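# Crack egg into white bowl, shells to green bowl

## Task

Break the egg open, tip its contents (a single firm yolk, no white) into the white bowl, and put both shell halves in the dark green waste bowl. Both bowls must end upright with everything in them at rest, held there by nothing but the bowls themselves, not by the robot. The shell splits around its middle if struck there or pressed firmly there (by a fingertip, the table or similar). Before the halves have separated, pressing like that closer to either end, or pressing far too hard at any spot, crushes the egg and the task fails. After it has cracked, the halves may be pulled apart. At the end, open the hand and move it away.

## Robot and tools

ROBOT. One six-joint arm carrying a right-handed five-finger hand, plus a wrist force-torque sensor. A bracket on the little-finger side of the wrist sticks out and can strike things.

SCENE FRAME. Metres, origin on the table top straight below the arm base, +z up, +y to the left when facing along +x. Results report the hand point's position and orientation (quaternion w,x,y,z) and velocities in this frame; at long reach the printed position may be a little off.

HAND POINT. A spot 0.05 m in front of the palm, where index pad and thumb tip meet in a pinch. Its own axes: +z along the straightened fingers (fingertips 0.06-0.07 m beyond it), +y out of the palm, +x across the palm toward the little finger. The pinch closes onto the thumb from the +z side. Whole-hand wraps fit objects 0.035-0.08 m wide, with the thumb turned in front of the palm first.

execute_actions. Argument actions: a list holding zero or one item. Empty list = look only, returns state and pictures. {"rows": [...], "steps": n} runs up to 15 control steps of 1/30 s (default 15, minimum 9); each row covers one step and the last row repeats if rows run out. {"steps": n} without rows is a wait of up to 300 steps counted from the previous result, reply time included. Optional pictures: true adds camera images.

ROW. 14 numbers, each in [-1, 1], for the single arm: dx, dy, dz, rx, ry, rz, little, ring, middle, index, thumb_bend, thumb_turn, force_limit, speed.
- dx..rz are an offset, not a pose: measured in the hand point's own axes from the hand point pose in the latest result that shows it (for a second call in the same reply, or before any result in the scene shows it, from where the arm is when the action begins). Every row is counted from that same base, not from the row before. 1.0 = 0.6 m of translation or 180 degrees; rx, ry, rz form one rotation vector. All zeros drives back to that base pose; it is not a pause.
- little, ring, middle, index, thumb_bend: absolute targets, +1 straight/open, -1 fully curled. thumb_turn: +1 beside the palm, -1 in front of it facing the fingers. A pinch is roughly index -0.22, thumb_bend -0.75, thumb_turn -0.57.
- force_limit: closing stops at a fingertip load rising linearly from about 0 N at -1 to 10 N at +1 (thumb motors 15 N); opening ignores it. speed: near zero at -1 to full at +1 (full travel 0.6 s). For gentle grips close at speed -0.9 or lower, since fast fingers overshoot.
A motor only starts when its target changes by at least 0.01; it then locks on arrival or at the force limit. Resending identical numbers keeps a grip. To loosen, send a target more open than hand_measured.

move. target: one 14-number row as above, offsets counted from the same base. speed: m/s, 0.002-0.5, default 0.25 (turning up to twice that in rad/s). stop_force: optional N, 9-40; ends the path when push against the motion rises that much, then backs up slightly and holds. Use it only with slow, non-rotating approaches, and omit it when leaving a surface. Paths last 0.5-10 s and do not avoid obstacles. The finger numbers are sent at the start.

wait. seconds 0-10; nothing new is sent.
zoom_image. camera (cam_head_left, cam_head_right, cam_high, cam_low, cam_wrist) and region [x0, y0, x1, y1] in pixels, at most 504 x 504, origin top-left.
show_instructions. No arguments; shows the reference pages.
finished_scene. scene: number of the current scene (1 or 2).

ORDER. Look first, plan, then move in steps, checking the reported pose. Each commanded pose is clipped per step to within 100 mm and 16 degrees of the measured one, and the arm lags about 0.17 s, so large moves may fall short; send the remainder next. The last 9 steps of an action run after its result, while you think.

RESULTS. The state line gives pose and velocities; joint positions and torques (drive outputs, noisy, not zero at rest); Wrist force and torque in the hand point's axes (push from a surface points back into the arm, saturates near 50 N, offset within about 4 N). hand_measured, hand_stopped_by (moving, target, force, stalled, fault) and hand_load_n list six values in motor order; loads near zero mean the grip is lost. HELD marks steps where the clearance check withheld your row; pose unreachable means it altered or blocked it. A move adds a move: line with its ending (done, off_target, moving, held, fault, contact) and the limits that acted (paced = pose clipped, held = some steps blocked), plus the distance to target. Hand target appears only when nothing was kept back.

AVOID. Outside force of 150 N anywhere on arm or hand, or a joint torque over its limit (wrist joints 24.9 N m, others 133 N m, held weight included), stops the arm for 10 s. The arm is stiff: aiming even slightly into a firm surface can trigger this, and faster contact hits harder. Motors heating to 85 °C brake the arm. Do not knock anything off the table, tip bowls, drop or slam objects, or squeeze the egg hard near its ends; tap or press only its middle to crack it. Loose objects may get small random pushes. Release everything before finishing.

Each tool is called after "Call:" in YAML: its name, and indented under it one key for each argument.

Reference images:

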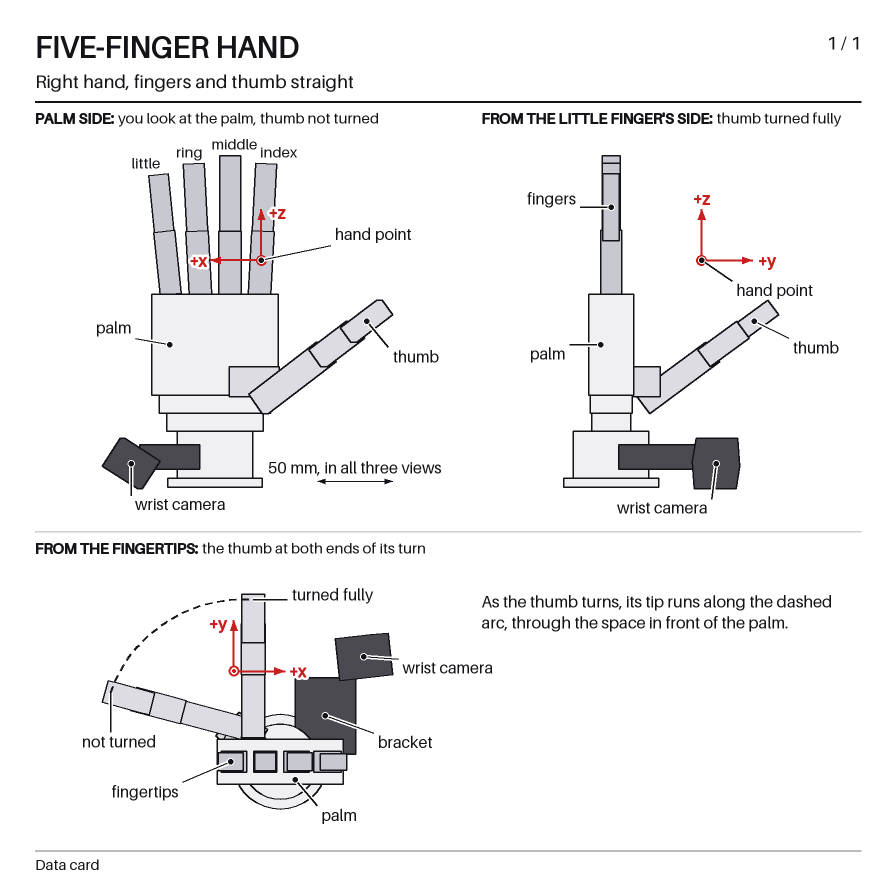

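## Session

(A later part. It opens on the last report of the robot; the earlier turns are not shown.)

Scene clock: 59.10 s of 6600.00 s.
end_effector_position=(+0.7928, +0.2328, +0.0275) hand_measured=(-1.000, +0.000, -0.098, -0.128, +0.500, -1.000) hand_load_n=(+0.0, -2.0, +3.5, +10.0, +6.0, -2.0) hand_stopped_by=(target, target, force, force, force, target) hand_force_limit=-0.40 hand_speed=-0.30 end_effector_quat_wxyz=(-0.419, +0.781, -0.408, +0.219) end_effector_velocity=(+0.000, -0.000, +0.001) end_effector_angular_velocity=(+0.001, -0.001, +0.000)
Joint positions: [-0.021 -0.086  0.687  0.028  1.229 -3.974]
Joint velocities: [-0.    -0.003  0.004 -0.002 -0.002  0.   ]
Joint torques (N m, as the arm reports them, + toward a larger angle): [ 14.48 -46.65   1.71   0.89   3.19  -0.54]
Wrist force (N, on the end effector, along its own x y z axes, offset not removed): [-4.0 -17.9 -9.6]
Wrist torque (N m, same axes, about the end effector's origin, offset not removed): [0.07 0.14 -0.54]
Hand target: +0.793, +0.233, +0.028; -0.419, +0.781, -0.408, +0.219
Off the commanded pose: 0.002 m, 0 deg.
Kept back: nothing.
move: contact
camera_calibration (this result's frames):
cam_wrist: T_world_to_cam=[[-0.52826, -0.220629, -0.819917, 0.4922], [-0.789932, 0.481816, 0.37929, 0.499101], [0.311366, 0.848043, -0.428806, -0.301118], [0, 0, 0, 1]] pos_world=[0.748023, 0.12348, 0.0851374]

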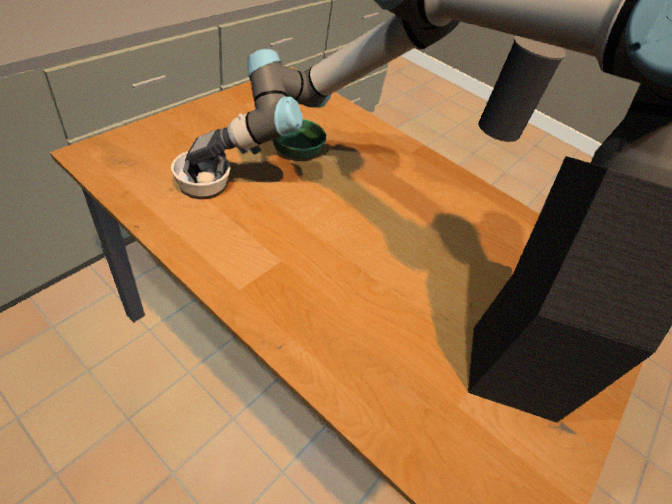

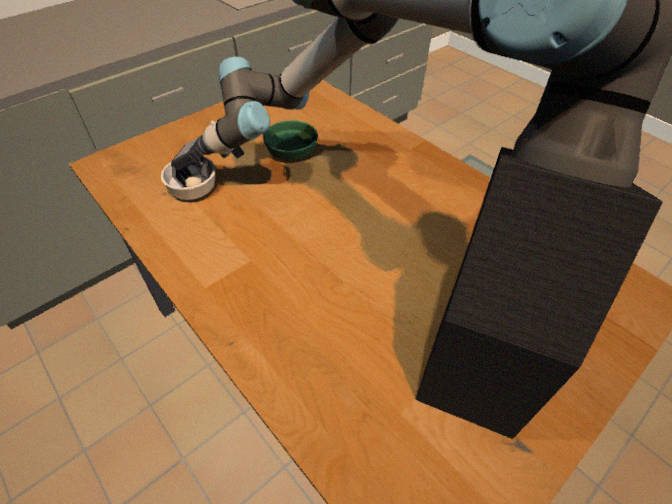

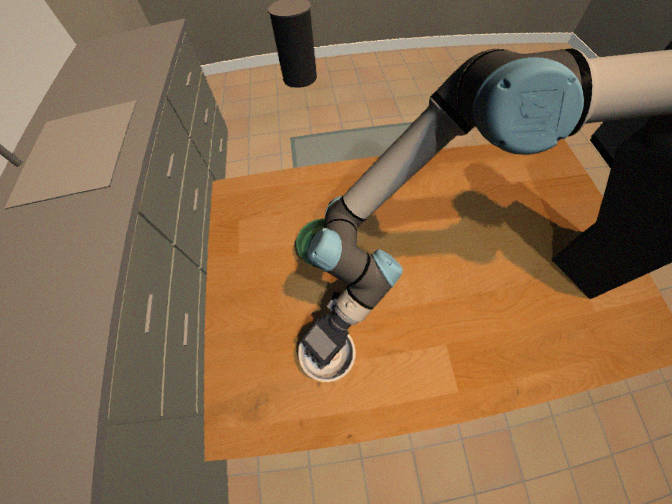

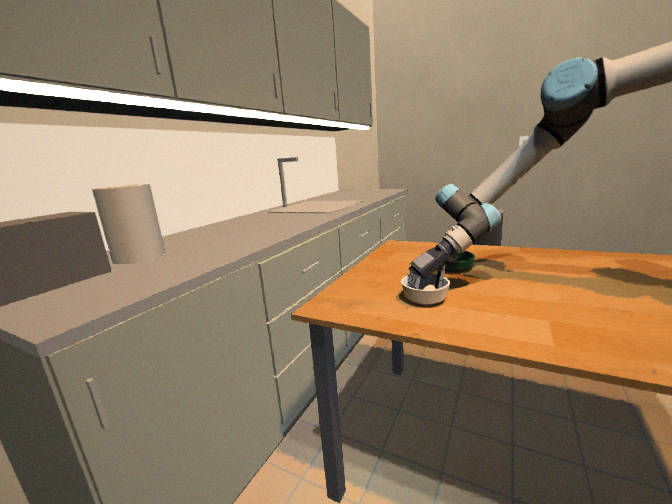

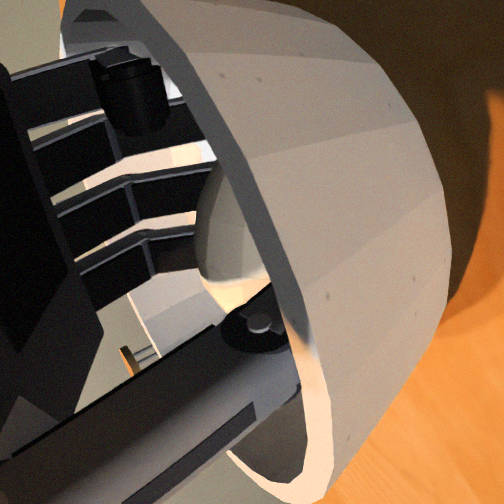

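Call:
move:
  target: [0,-0.004,-0.003,0,0,0,-1,0.0,0.05,0.05,0.7,-1,-0.4,-0.8]
  speed: 0.01

Call:
move:
  target: [0,-0.08,-0.053,0,0,0,-1,0.0,0.2,0.2,0.9,-1,-0.4,-0.7]
  speed: 0.03

Call:
move:
  target: [0,0.037,-0.055,0,0,0,-1,-1,0.3,0.3,1,1,-0.4,0]
  speed: 0.05

Call:
zoom_image:
  camera: "cam_head_left"
  region: [150, 110, 270, 210]

Call:
zoom_image:
  camera: "cam_high"
  region: [270, 290, 390, 400]

Scene clock: 60.90 s of 6600.00 s.
end_effector_position=(+0.7926, +0.2327, +0.0305) hand_measured=(-1.000, +0.000, +0.050, +0.050, +0.698, -1.000) hand_load_n=(+0.0, -0.5, +0.0, +0.0, -1.5, -0.5) hand_stopped_by=(target, target, target, target, target, target) hand_force_limit=-0.40 hand_speed=-0.80 end_effector_quat_wxyz=(-0.419, +0.781, -0.408, +0.219) end_effector_velocity=(+0.000, -0.001, +0.001) end_effector_angular_velocity=(-0.000, +0.000, -0.000)
Joint positions: [-0.019 -0.093  0.697  0.026  1.23  -3.973]
Joint velocities: [-0.    -0.001 -0.001  0.002  0.    -0.   ]
Joint torques (N m, as the arm reports them, + toward a larger angle): [ 39.25 -55.93  -2.86   0.31   1.88   1.71]
Wrist force (N, on the end effector, along its own x y z axes, offset not removed): [5.7 -2.2 -2.2]
Wrist torque (N m, same axes, about the end effector's origin, offset not removed): [0.02 -0.51 0.37]
Hand target: +0.793, +0.233, +0.030; -0.419, +0.781, -0.408, +0.219
Off the commanded pose: 0.000 m, 0 deg.
Kept back: nothing.
move: done
camera_calibration (this result's frames):
cam_wrist: T_world_to_cam=[[-0.528254, -0.220629, -0.819921, 0.494559], [-0.789936, 0.481813, 0.379286, 0.497907], [0.311368, 0.848044, -0.428802, -0.299708], [0, 0, 0, 1]] pos_world=[0.747887, 0.123381, 0.0881351]

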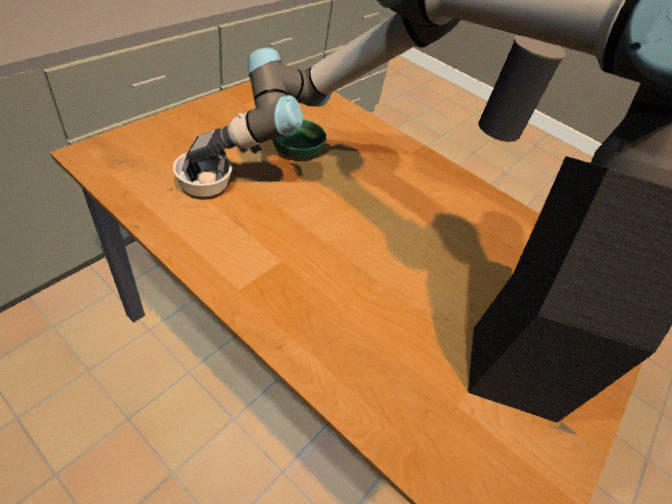

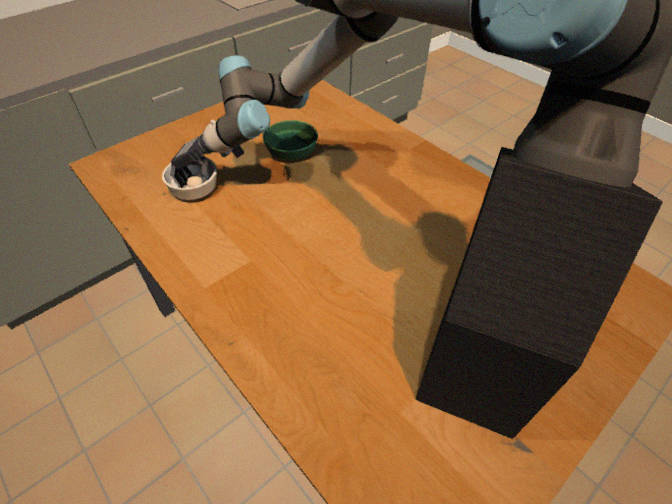

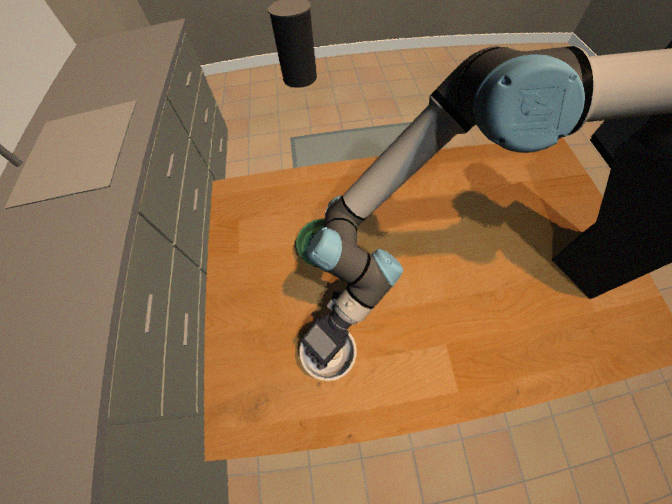

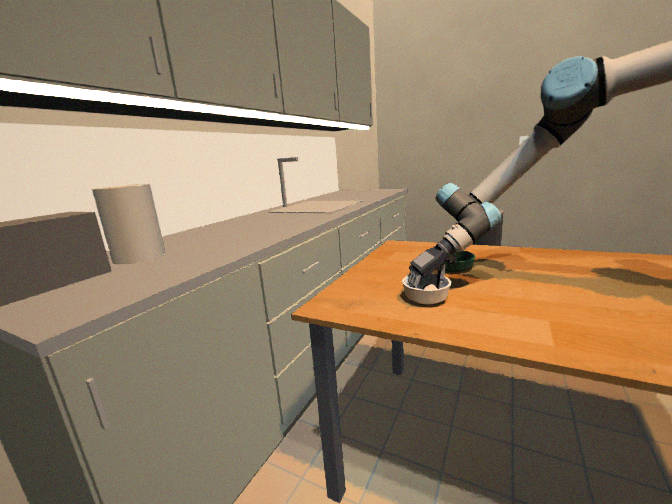

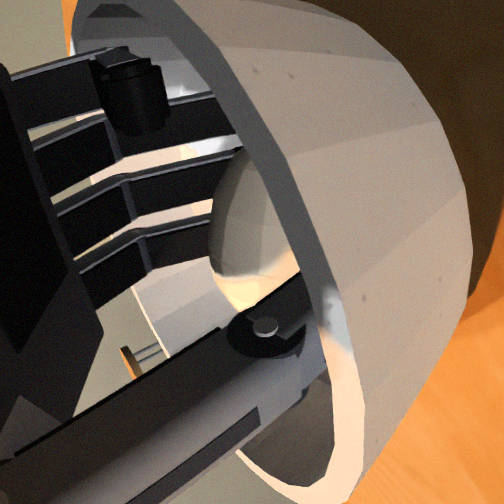

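Scene clock: 63.13 s of 6600.00 s.
end_effector_position=(+0.7927, +0.2327, +0.0878) hand_measured=(-1.000, +0.000, +0.200, +0.200, +0.900, -1.000) hand_load_n=(+0.0, +0.0, +0.0, +0.0, +0.0, +0.0) hand_stopped_by=(target, target, target, target, target, target) hand_force_limit=-0.40 hand_speed=-0.70 end_effector_quat_wxyz=(-0.419, +0.781, -0.408, +0.219) end_effector_velocity=(+0.000, -0.000, +0.003) end_effector_angular_velocity=(-0.001, -0.001, -0.001)
Joint positions: [ 0.014 -0.221  0.832  0.011  1.258 -3.952]
Joint velocities: [ 0.001 -0.006  0.006 -0.002  0.002  0.001]
Joint torques (N m, as the arm reports them, + toward a larger angle): [ 41.24 -58.24  -4.06  -0.44   1.52   1.76]
Wrist force (N, on the end effector, along its own x y z axes, offset not removed): [-0.9 1.4 -3.4]
Wrist torque (N m, same axes, about the end effector's origin, offset not removed): [0.45 0.53 -0.11]
Hand target: +0.793, +0.233, +0.088; -0.419, +0.781, -0.408, +0.219
Off the commanded pose: 0.000 m, 0 deg.
Kept back: nothing.
move: done
camera_calibration (this result's frames):
cam_wrist: T_world_to_cam=[[-0.528255, -0.220594, -0.81993, 0.541576], [-0.789933, 0.481803, 0.379304, 0.476259], [0.311372, 0.848059, -0.428769, -0.275152], [0, 0, 0, 1]] pos_world=[0.747978, 0.12335, 0.14543]

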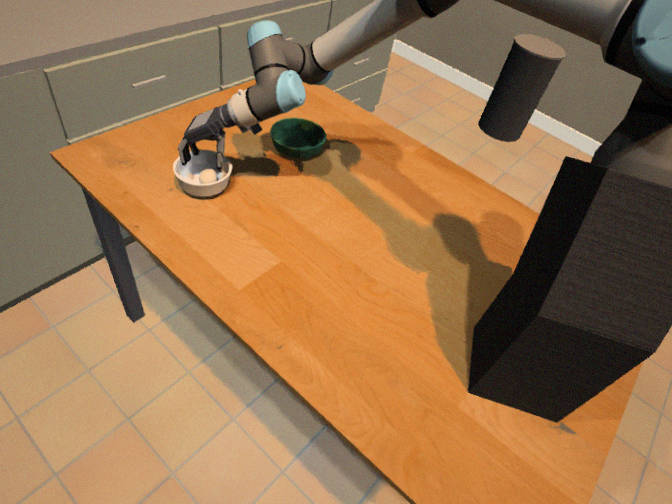

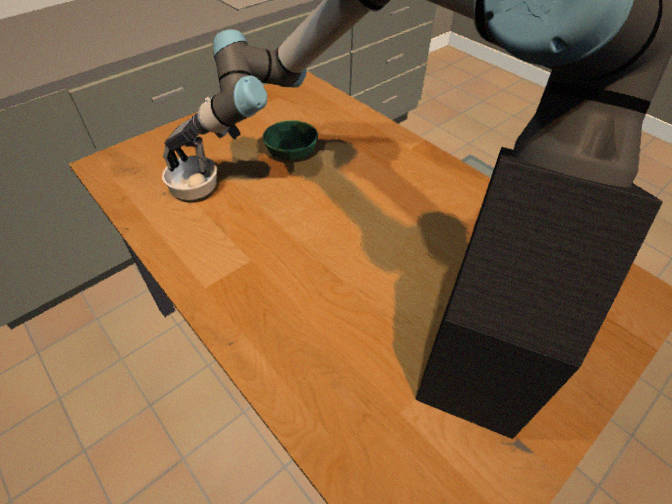

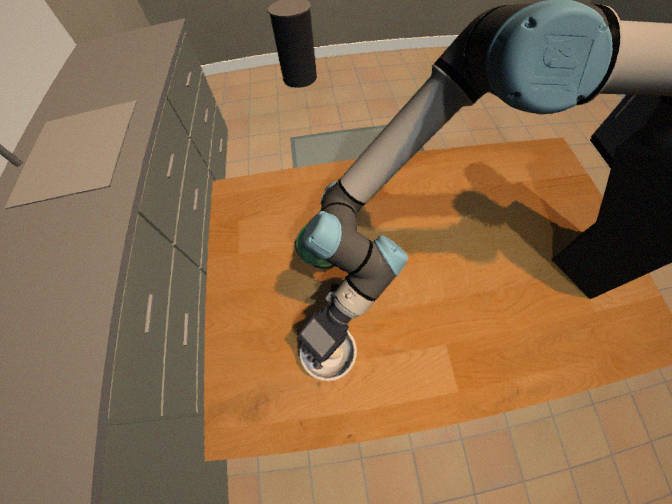

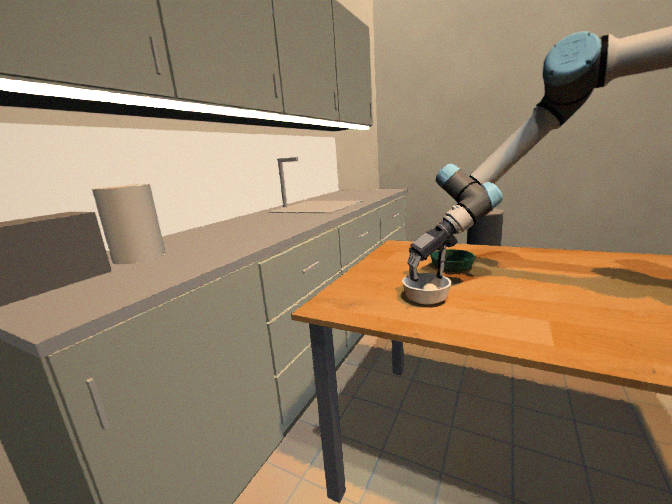

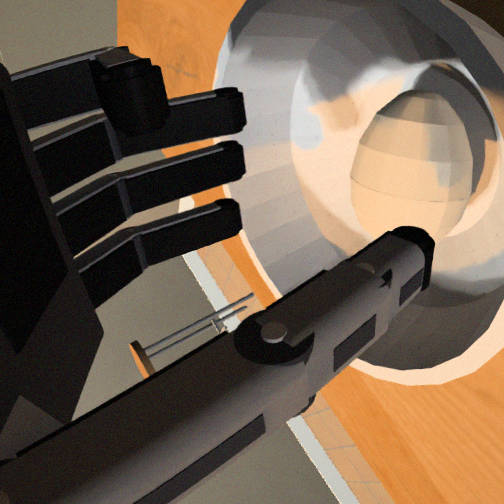

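Scene clock: 64.80 s of 6600.00 s.
end_effector_position=(+0.7601, +0.2099, +0.0875) hand_measured=(-1.000, -1.000, +0.300, +0.300, +1.000, +1.000) hand_load_n=(+0.0, +0.0, +0.0, +0.0, +0.0, +0.0) hand_stopped_by=(target, target, target, target, target, target) hand_force_limit=-0.40 hand_speed=0.00 end_effector_quat_wxyz=(-0.419, +0.781, -0.408, +0.219) end_effector_velocity=(-0.000, +0.000, +0.000) end_effector_angular_velocity=(+0.000, +0.000, +0.001)
Joint positions: [-0.025 -0.306  1.021 -0.085  1.226 -3.976]
Joint velocities: [ 0.    -0.     0.     0.001 -0.001 -0.   ]
Joint torques (N m, as the arm reports them, + toward a larger angle): [ 13.34 -59.25  -2.39   0.04  -2.97  -1.23]
Wrist force (N, on the end effector, along its own x y z axes, offset not removed): [2.3 0.7 -1.8]
Wrist torque (N m, same axes, about the end effector's origin, offset not removed): [0.40 -0.12 0.10]
Hand target: +0.760, +0.210, +0.088; -0.419, +0.781, -0.408, +0.219
Off the commanded pose: 0.000 m, 0 deg.
Kept back: nothing.
move: done
camera_calibration (this result's frames):
cam_wrist: T_world_to_cam=[[-0.528273, -0.220644, -0.819905, 0.519128], [-0.789937, 0.481793, 0.379309, 0.461576], [0.311332, 0.848052, -0.428813, -0.245773], [0, 0, 0, 1]] pos_world=[0.715374, 0.100587, 0.145165]

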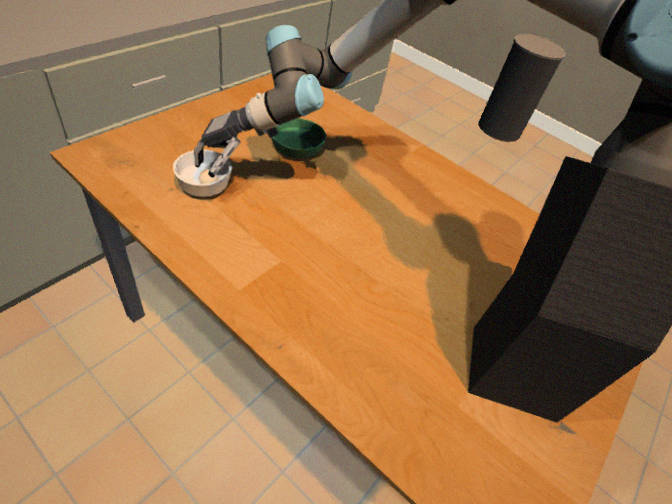

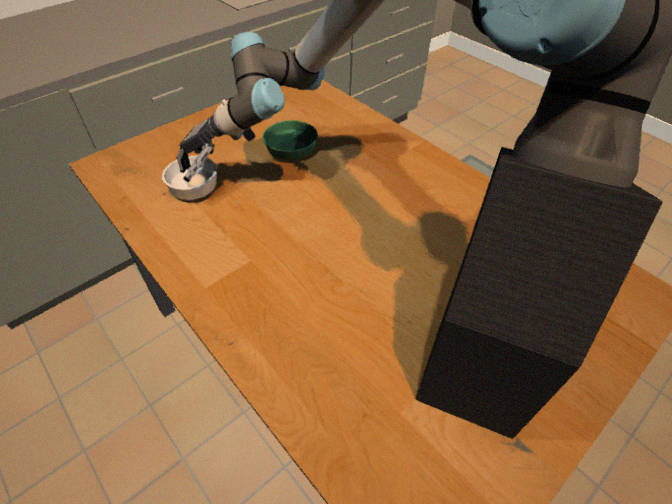

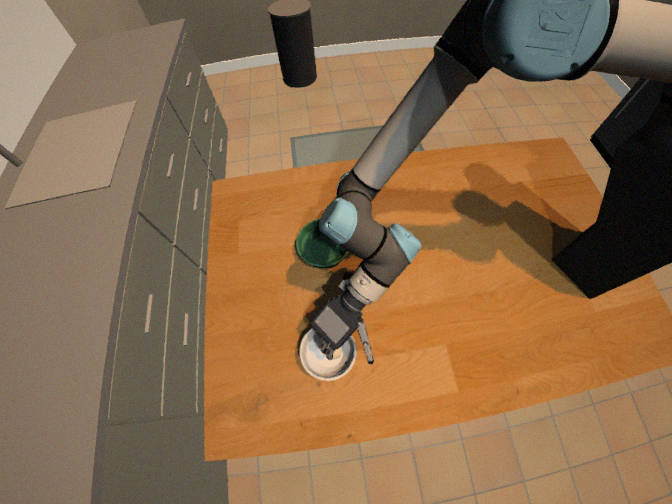

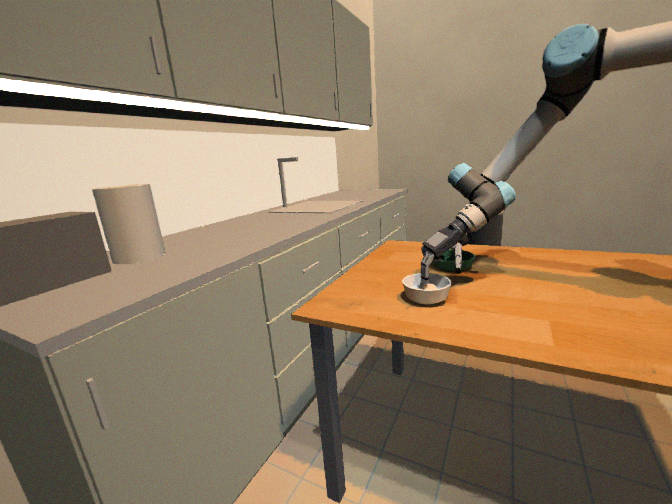

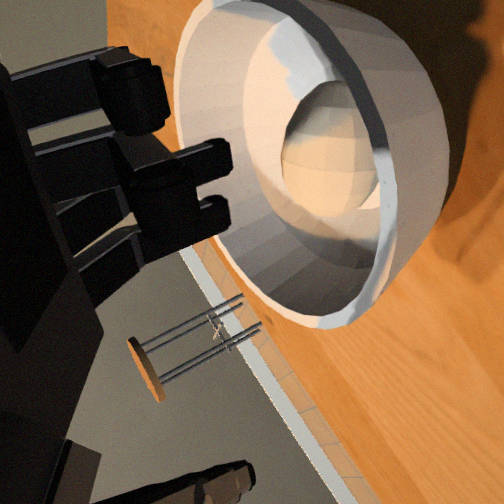

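Region (150, 110, 270, 210) of cam_head_left's 672x504 image, scaled by 4.200, with more detail than that image has.

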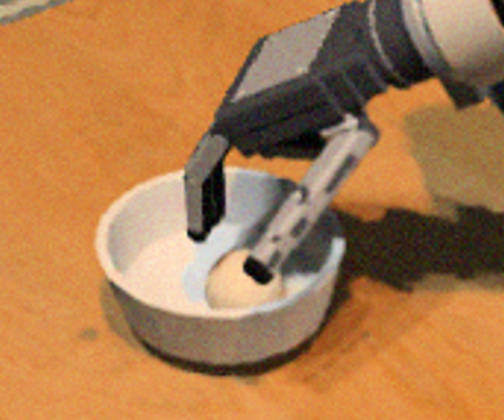

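Region (270, 290, 390, 400) of cam_high's 672x504 image, scaled by 4.200, with more detail than that image has; it fills the top 462 rows of this view, and the rest is white.

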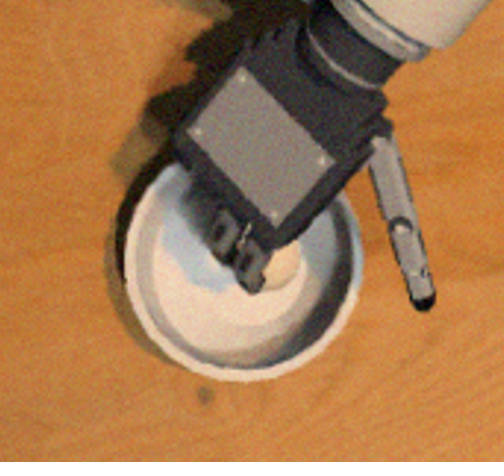

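Call:
move:
  target: [0,0.04,-0.001,0,0,0,-1,-1,0.3,0.3,1,1,-0.4,0]
  speed: 0.02
  stop_force: 9

Call:
zoom_image:
  camera: "cam_head_left"
  region: [160, 130, 250, 200]

Call:
zoom_image:
  camera: "cam_high"
  region: [290, 310, 370, 390]

Scene clock: 66.90 s of 6600.00 s.
end_effector_position=(+0.7492, +0.2022, +0.0685) hand_measured=(-1.000, -1.000, +0.300, +0.300, +1.000, +1.000) hand_load_n=(+0.0, +0.0, +3.5, +0.0, +0.0, +0.0) hand_stopped_by=(target, target, target, target, target, target) hand_force_limit=-0.40 hand_speed=0.00 end_effector_quat_wxyz=(-0.419, +0.781, -0.408, +0.219) end_effector_velocity=(+0.001, -0.000, +0.002) end_effector_angular_velocity=(-0.002, +0.003, -0.002)
Joint positions: [-0.051 -0.292  1.043 -0.115  1.205 -3.993]
Joint velocities: [ 0.003 -0.002 -0.002  0.005  0.006  0.003]
Joint torques (N m, as the arm reports them, + toward a larger angle): [ 35.08 -49.03 -10.28   3.24   3.05   1.55]
Wrist force (N, on the end effector, along its own x y z axes, offset not removed): [1.8 -9.2 -4.4]
Wrist torque (N m, same axes, about the end effector's origin, offset not removed): [0.55 0.14 -0.05]
Hand target: +0.749, +0.202, +0.069; -0.419, +0.781, -0.408, +0.219
Off the commanded pose: 0.001 m, 0 deg.
Kept back: nothing.
move: contact
camera_calibration (this result's frames):
cam_wrist: T_world_to_cam=[[-0.528263, -0.220747, -0.819883, 0.496024], [-0.789952, 0.481812, 0.379254, 0.463891], [0.311311, 0.848014, -0.428903, -0.243979], [0, 0, 0, 1]] pos_world=[0.704436, 0.0928853, 0.126106]

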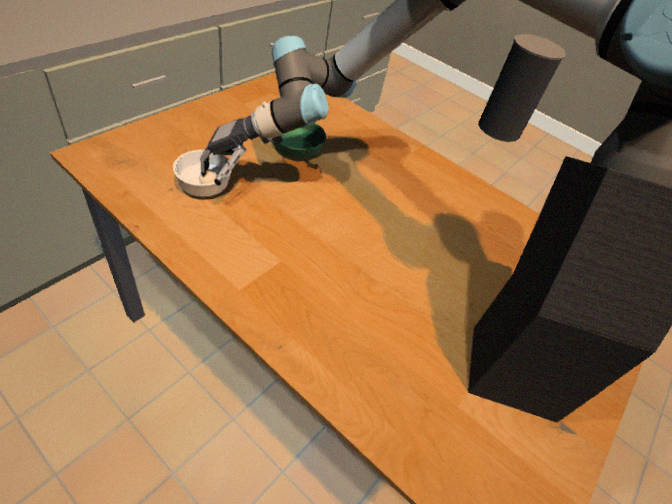

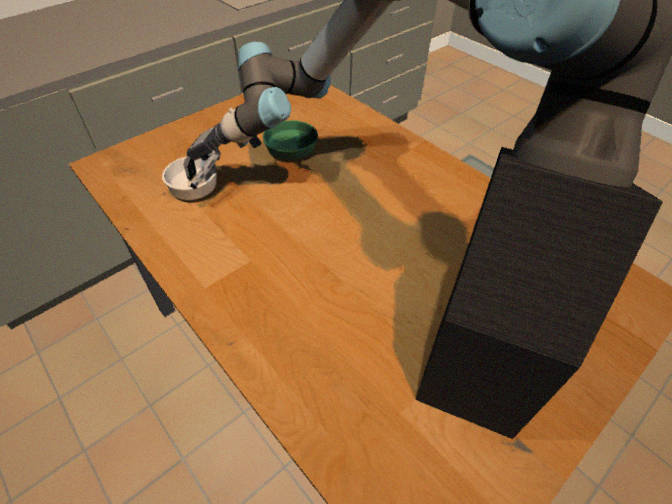

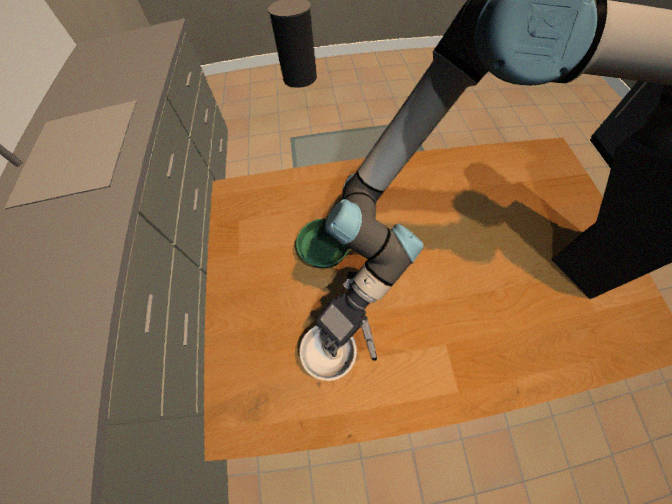

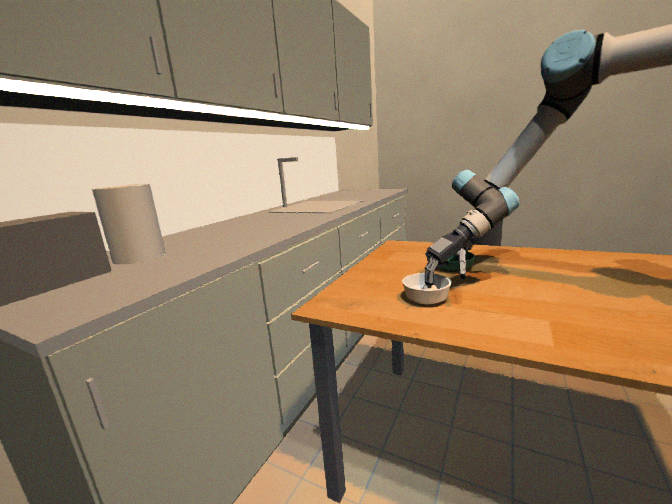

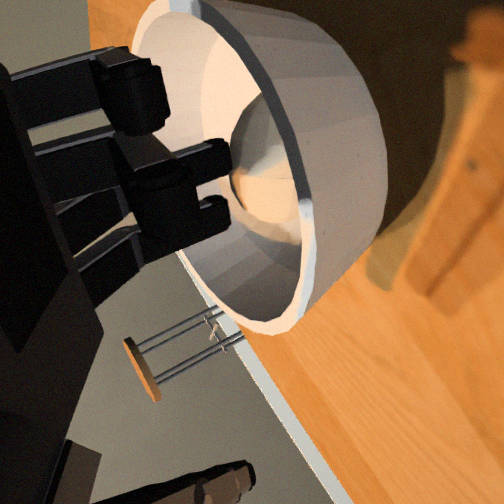

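Region (160, 130, 250, 200) of cam_head_left's 672x504 image, scaled by 5.600, with more detail than that image has.

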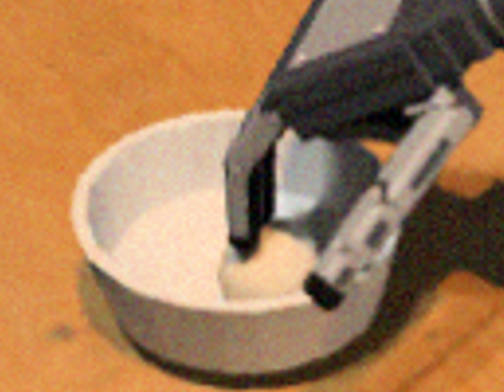

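Region (290, 310, 370, 390) of cam_high's 672x504 image, scaled by 6.300, with more detail than that image has.

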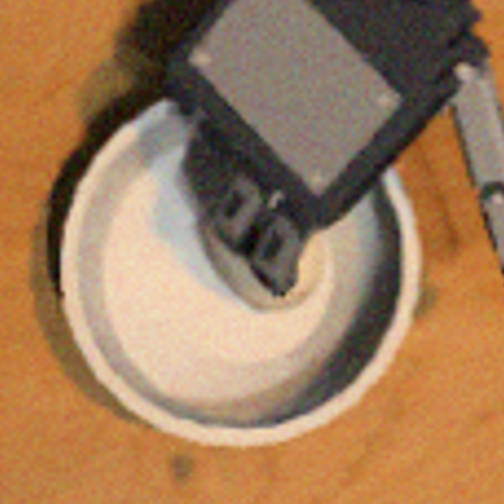

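Call:
move:
  target: [-0.012,-0.003,-0.010,0,0,0,-1,-1,0.3,-1,1,1,-0.4,-0.5]
  speed: 0.02

Call:
move:
  target: [0,0.014,0.0093,0,0,0,-1,-1,0.3,-1,1,1,-0.4,-0.5]
  speed: 0.002
  stop_force: 20

Call:
zoom_image:
  camera: "cam_head_left"
  region: [160, 130, 250, 200]

Call:
zoom_image:
  camera: "cam_high"
  region: [290, 310, 370, 390]

Scene clock: 69.30 s of 6600.00 s.
end_effector_position=(+0.7418, +0.2058, +0.0733) hand_measured=(-1.000, -1.000, +0.300, -1.000, +1.000, +1.000) hand_load_n=(+0.0, +0.0, +0.0, +0.0, +0.0, +0.0) hand_stopped_by=(target, target, target, target, target, target) hand_force_limit=-0.40 hand_speed=-0.50 end_effector_quat_wxyz=(-0.419, +0.781, -0.408, +0.219) end_effector_velocity=(+0.000, -0.000, -0.000) end_effector_angular_velocity=(-0.001, -0.001, -0.000)
Joint positions: [-0.045 -0.31   1.083 -0.138  1.209 -3.989]
Joint velocities: [ 0.     0.    -0.001 -0.001  0.    -0.   ]
Joint torques (N m, as the arm reports them, + toward a larger angle): [ 39.34 -55.71  -1.    -0.12   1.38   1.61]
Wrist force (N, on the end effector, along its own x y z axes, offset not removed): [1.4 0.7 -0.2]
Wrist torque (N m, same axes, about the end effector's origin, offset not removed): [-0.03 -0.13 0.23]
Hand target: +0.742, +0.206, +0.073; -0.419, +0.781, -0.408, +0.219
Off the commanded pose: 0.000 m, 0 deg.
Kept back: nothing.
move: done
camera_calibration (this result's frames):
cam_wrist: T_world_to_cam=[[-0.528261, -0.22074, -0.819887, 0.496865], [-0.789951, 0.481814, 0.379253, 0.454479], [0.311316, 0.848015, -0.428897, -0.242672], [0, 0, 0, 1]] pos_world=[0.697038, 0.0964938, 0.130929]

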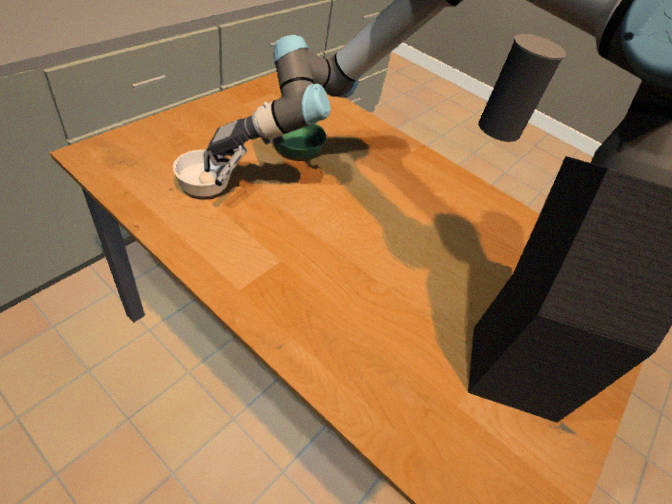

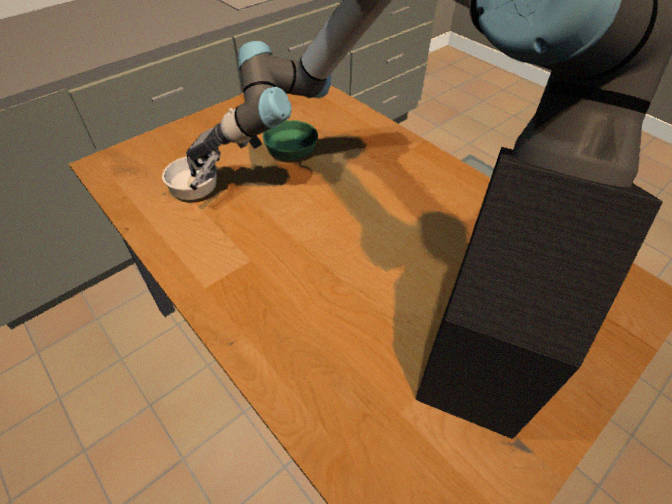

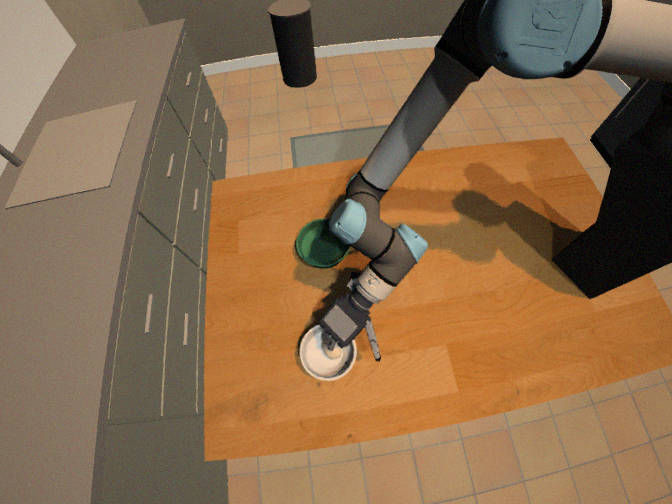

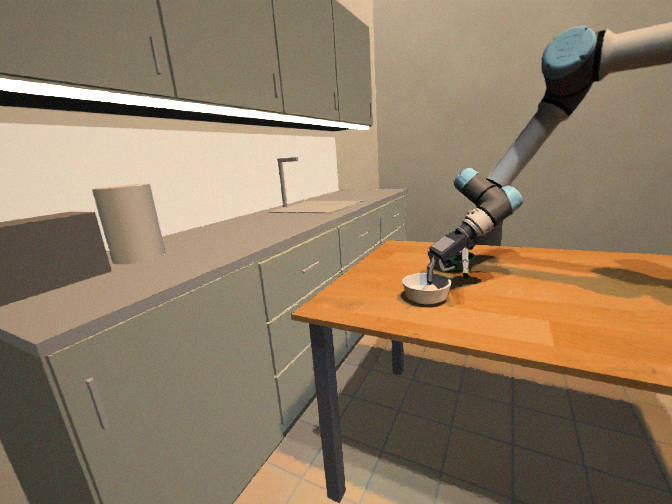

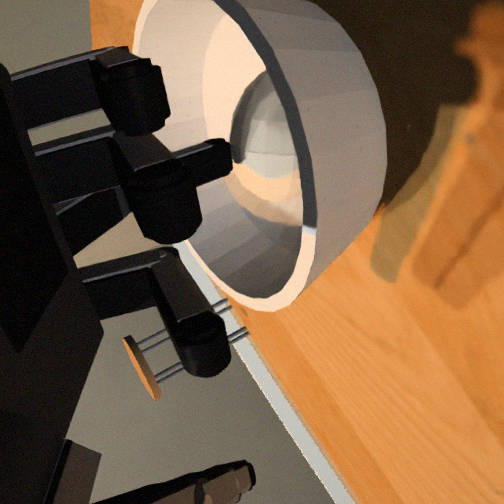

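Scene clock: 71.70 s of 6600.00 s.
end_effector_position=(+0.7419, +0.2058, +0.0693) hand_measured=(-1.000, -1.000, +0.300, -1.000, +1.000, +1.000) hand_load_n=(+0.0, +0.0, +4.5, +0.0, +0.0, +0.0) hand_stopped_by=(target, target, target, target, target, target) hand_force_limit=-0.40 hand_speed=-0.50 end_effector_quat_wxyz=(-0.419, +0.781, -0.408, +0.219) end_effector_velocity=(-0.000, -0.000, +0.000) end_effector_angular_velocity=(-0.000, +0.001, -0.000)
Joint positions: [-0.048 -0.302  1.075 -0.138  1.207 -3.991]
Joint velocities: [-0.    -0.001  0.002  0.     0.001  0.   ]
Joint torques (N m, as the arm reports them, + toward a larger angle): [  8.35 -42.09   4.5    1.11   2.61  -1.05]
Wrist force (N, on the end effector, along its own x y z axes, offset not removed): [-2.8 -18.6 -13.8]
Wrist torque (N m, same axes, about the end effector's origin, offset not removed): [1.31 0.45 -0.46]
Hand target: +0.742, +0.206, +0.069; -0.419, +0.781, -0.408, +0.219
Off the commanded pose: 0.006 m, 0 deg.
Kept back: nothing.
move: contact
camera_calibration (this result's frames):
cam_wrist: T_world_to_cam=[[-0.528058, -0.220729, -0.82002, 0.493485], [-0.790042, 0.481817, 0.37906, 0.456181], [0.31143, 0.848016, -0.428812, -0.244513], [0, 0, 0, 1]] pos_world=[0.69714, 0.0964818, 0.126897]

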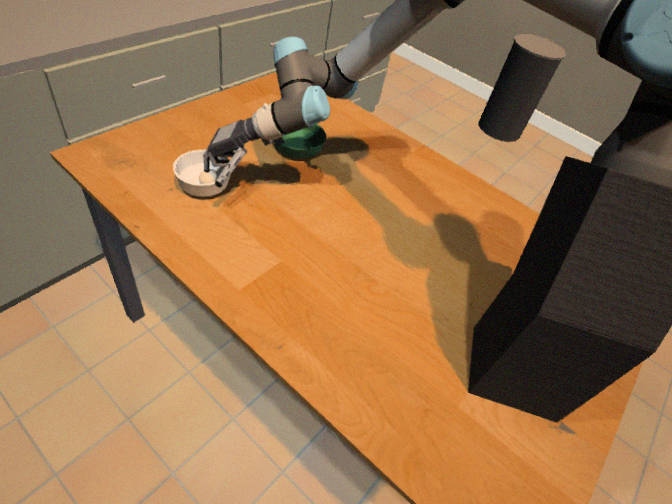

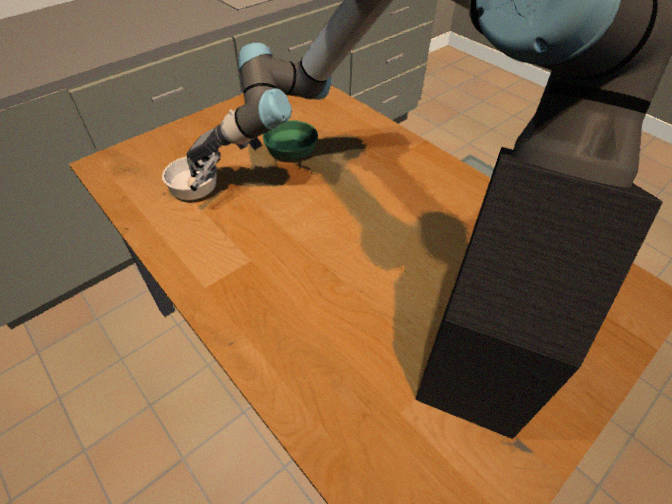

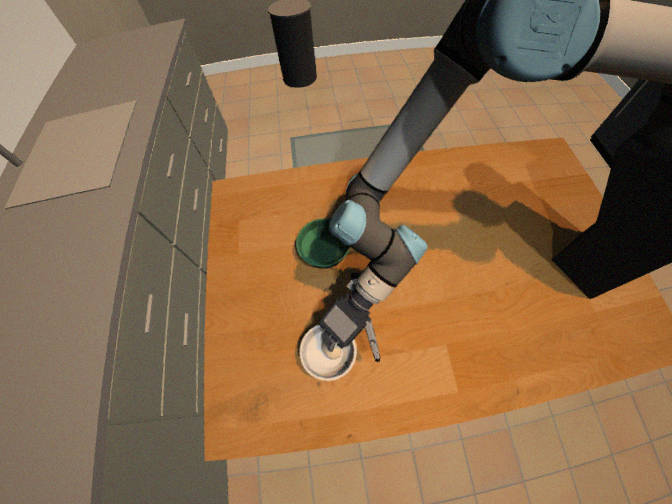

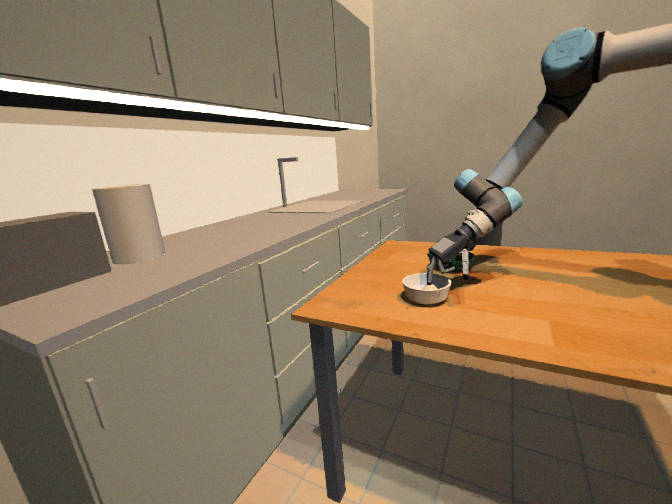

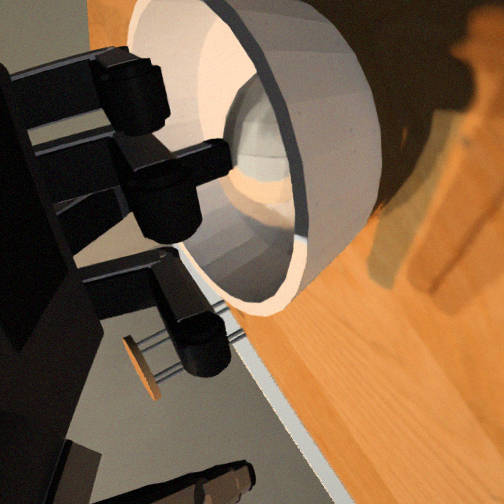

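Region (160, 130, 250, 200) of cam_head_left's 672x504 image, scaled by 5.600, with more detail than that image has.

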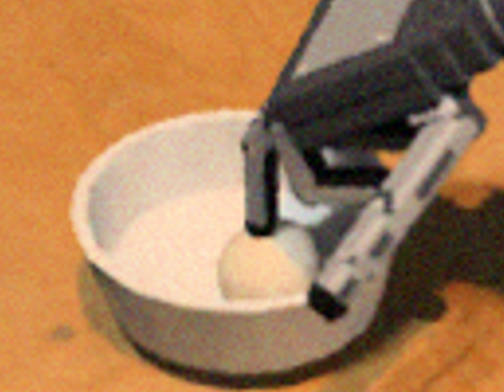

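Region (290, 310, 370, 390) of cam_high's 672x504 image, scaled by 6.300, with more detail than that image has.

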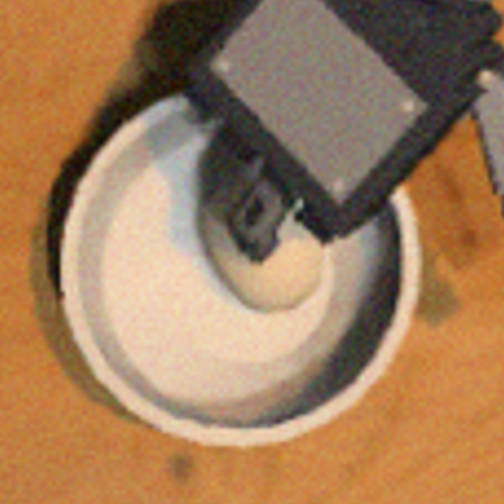

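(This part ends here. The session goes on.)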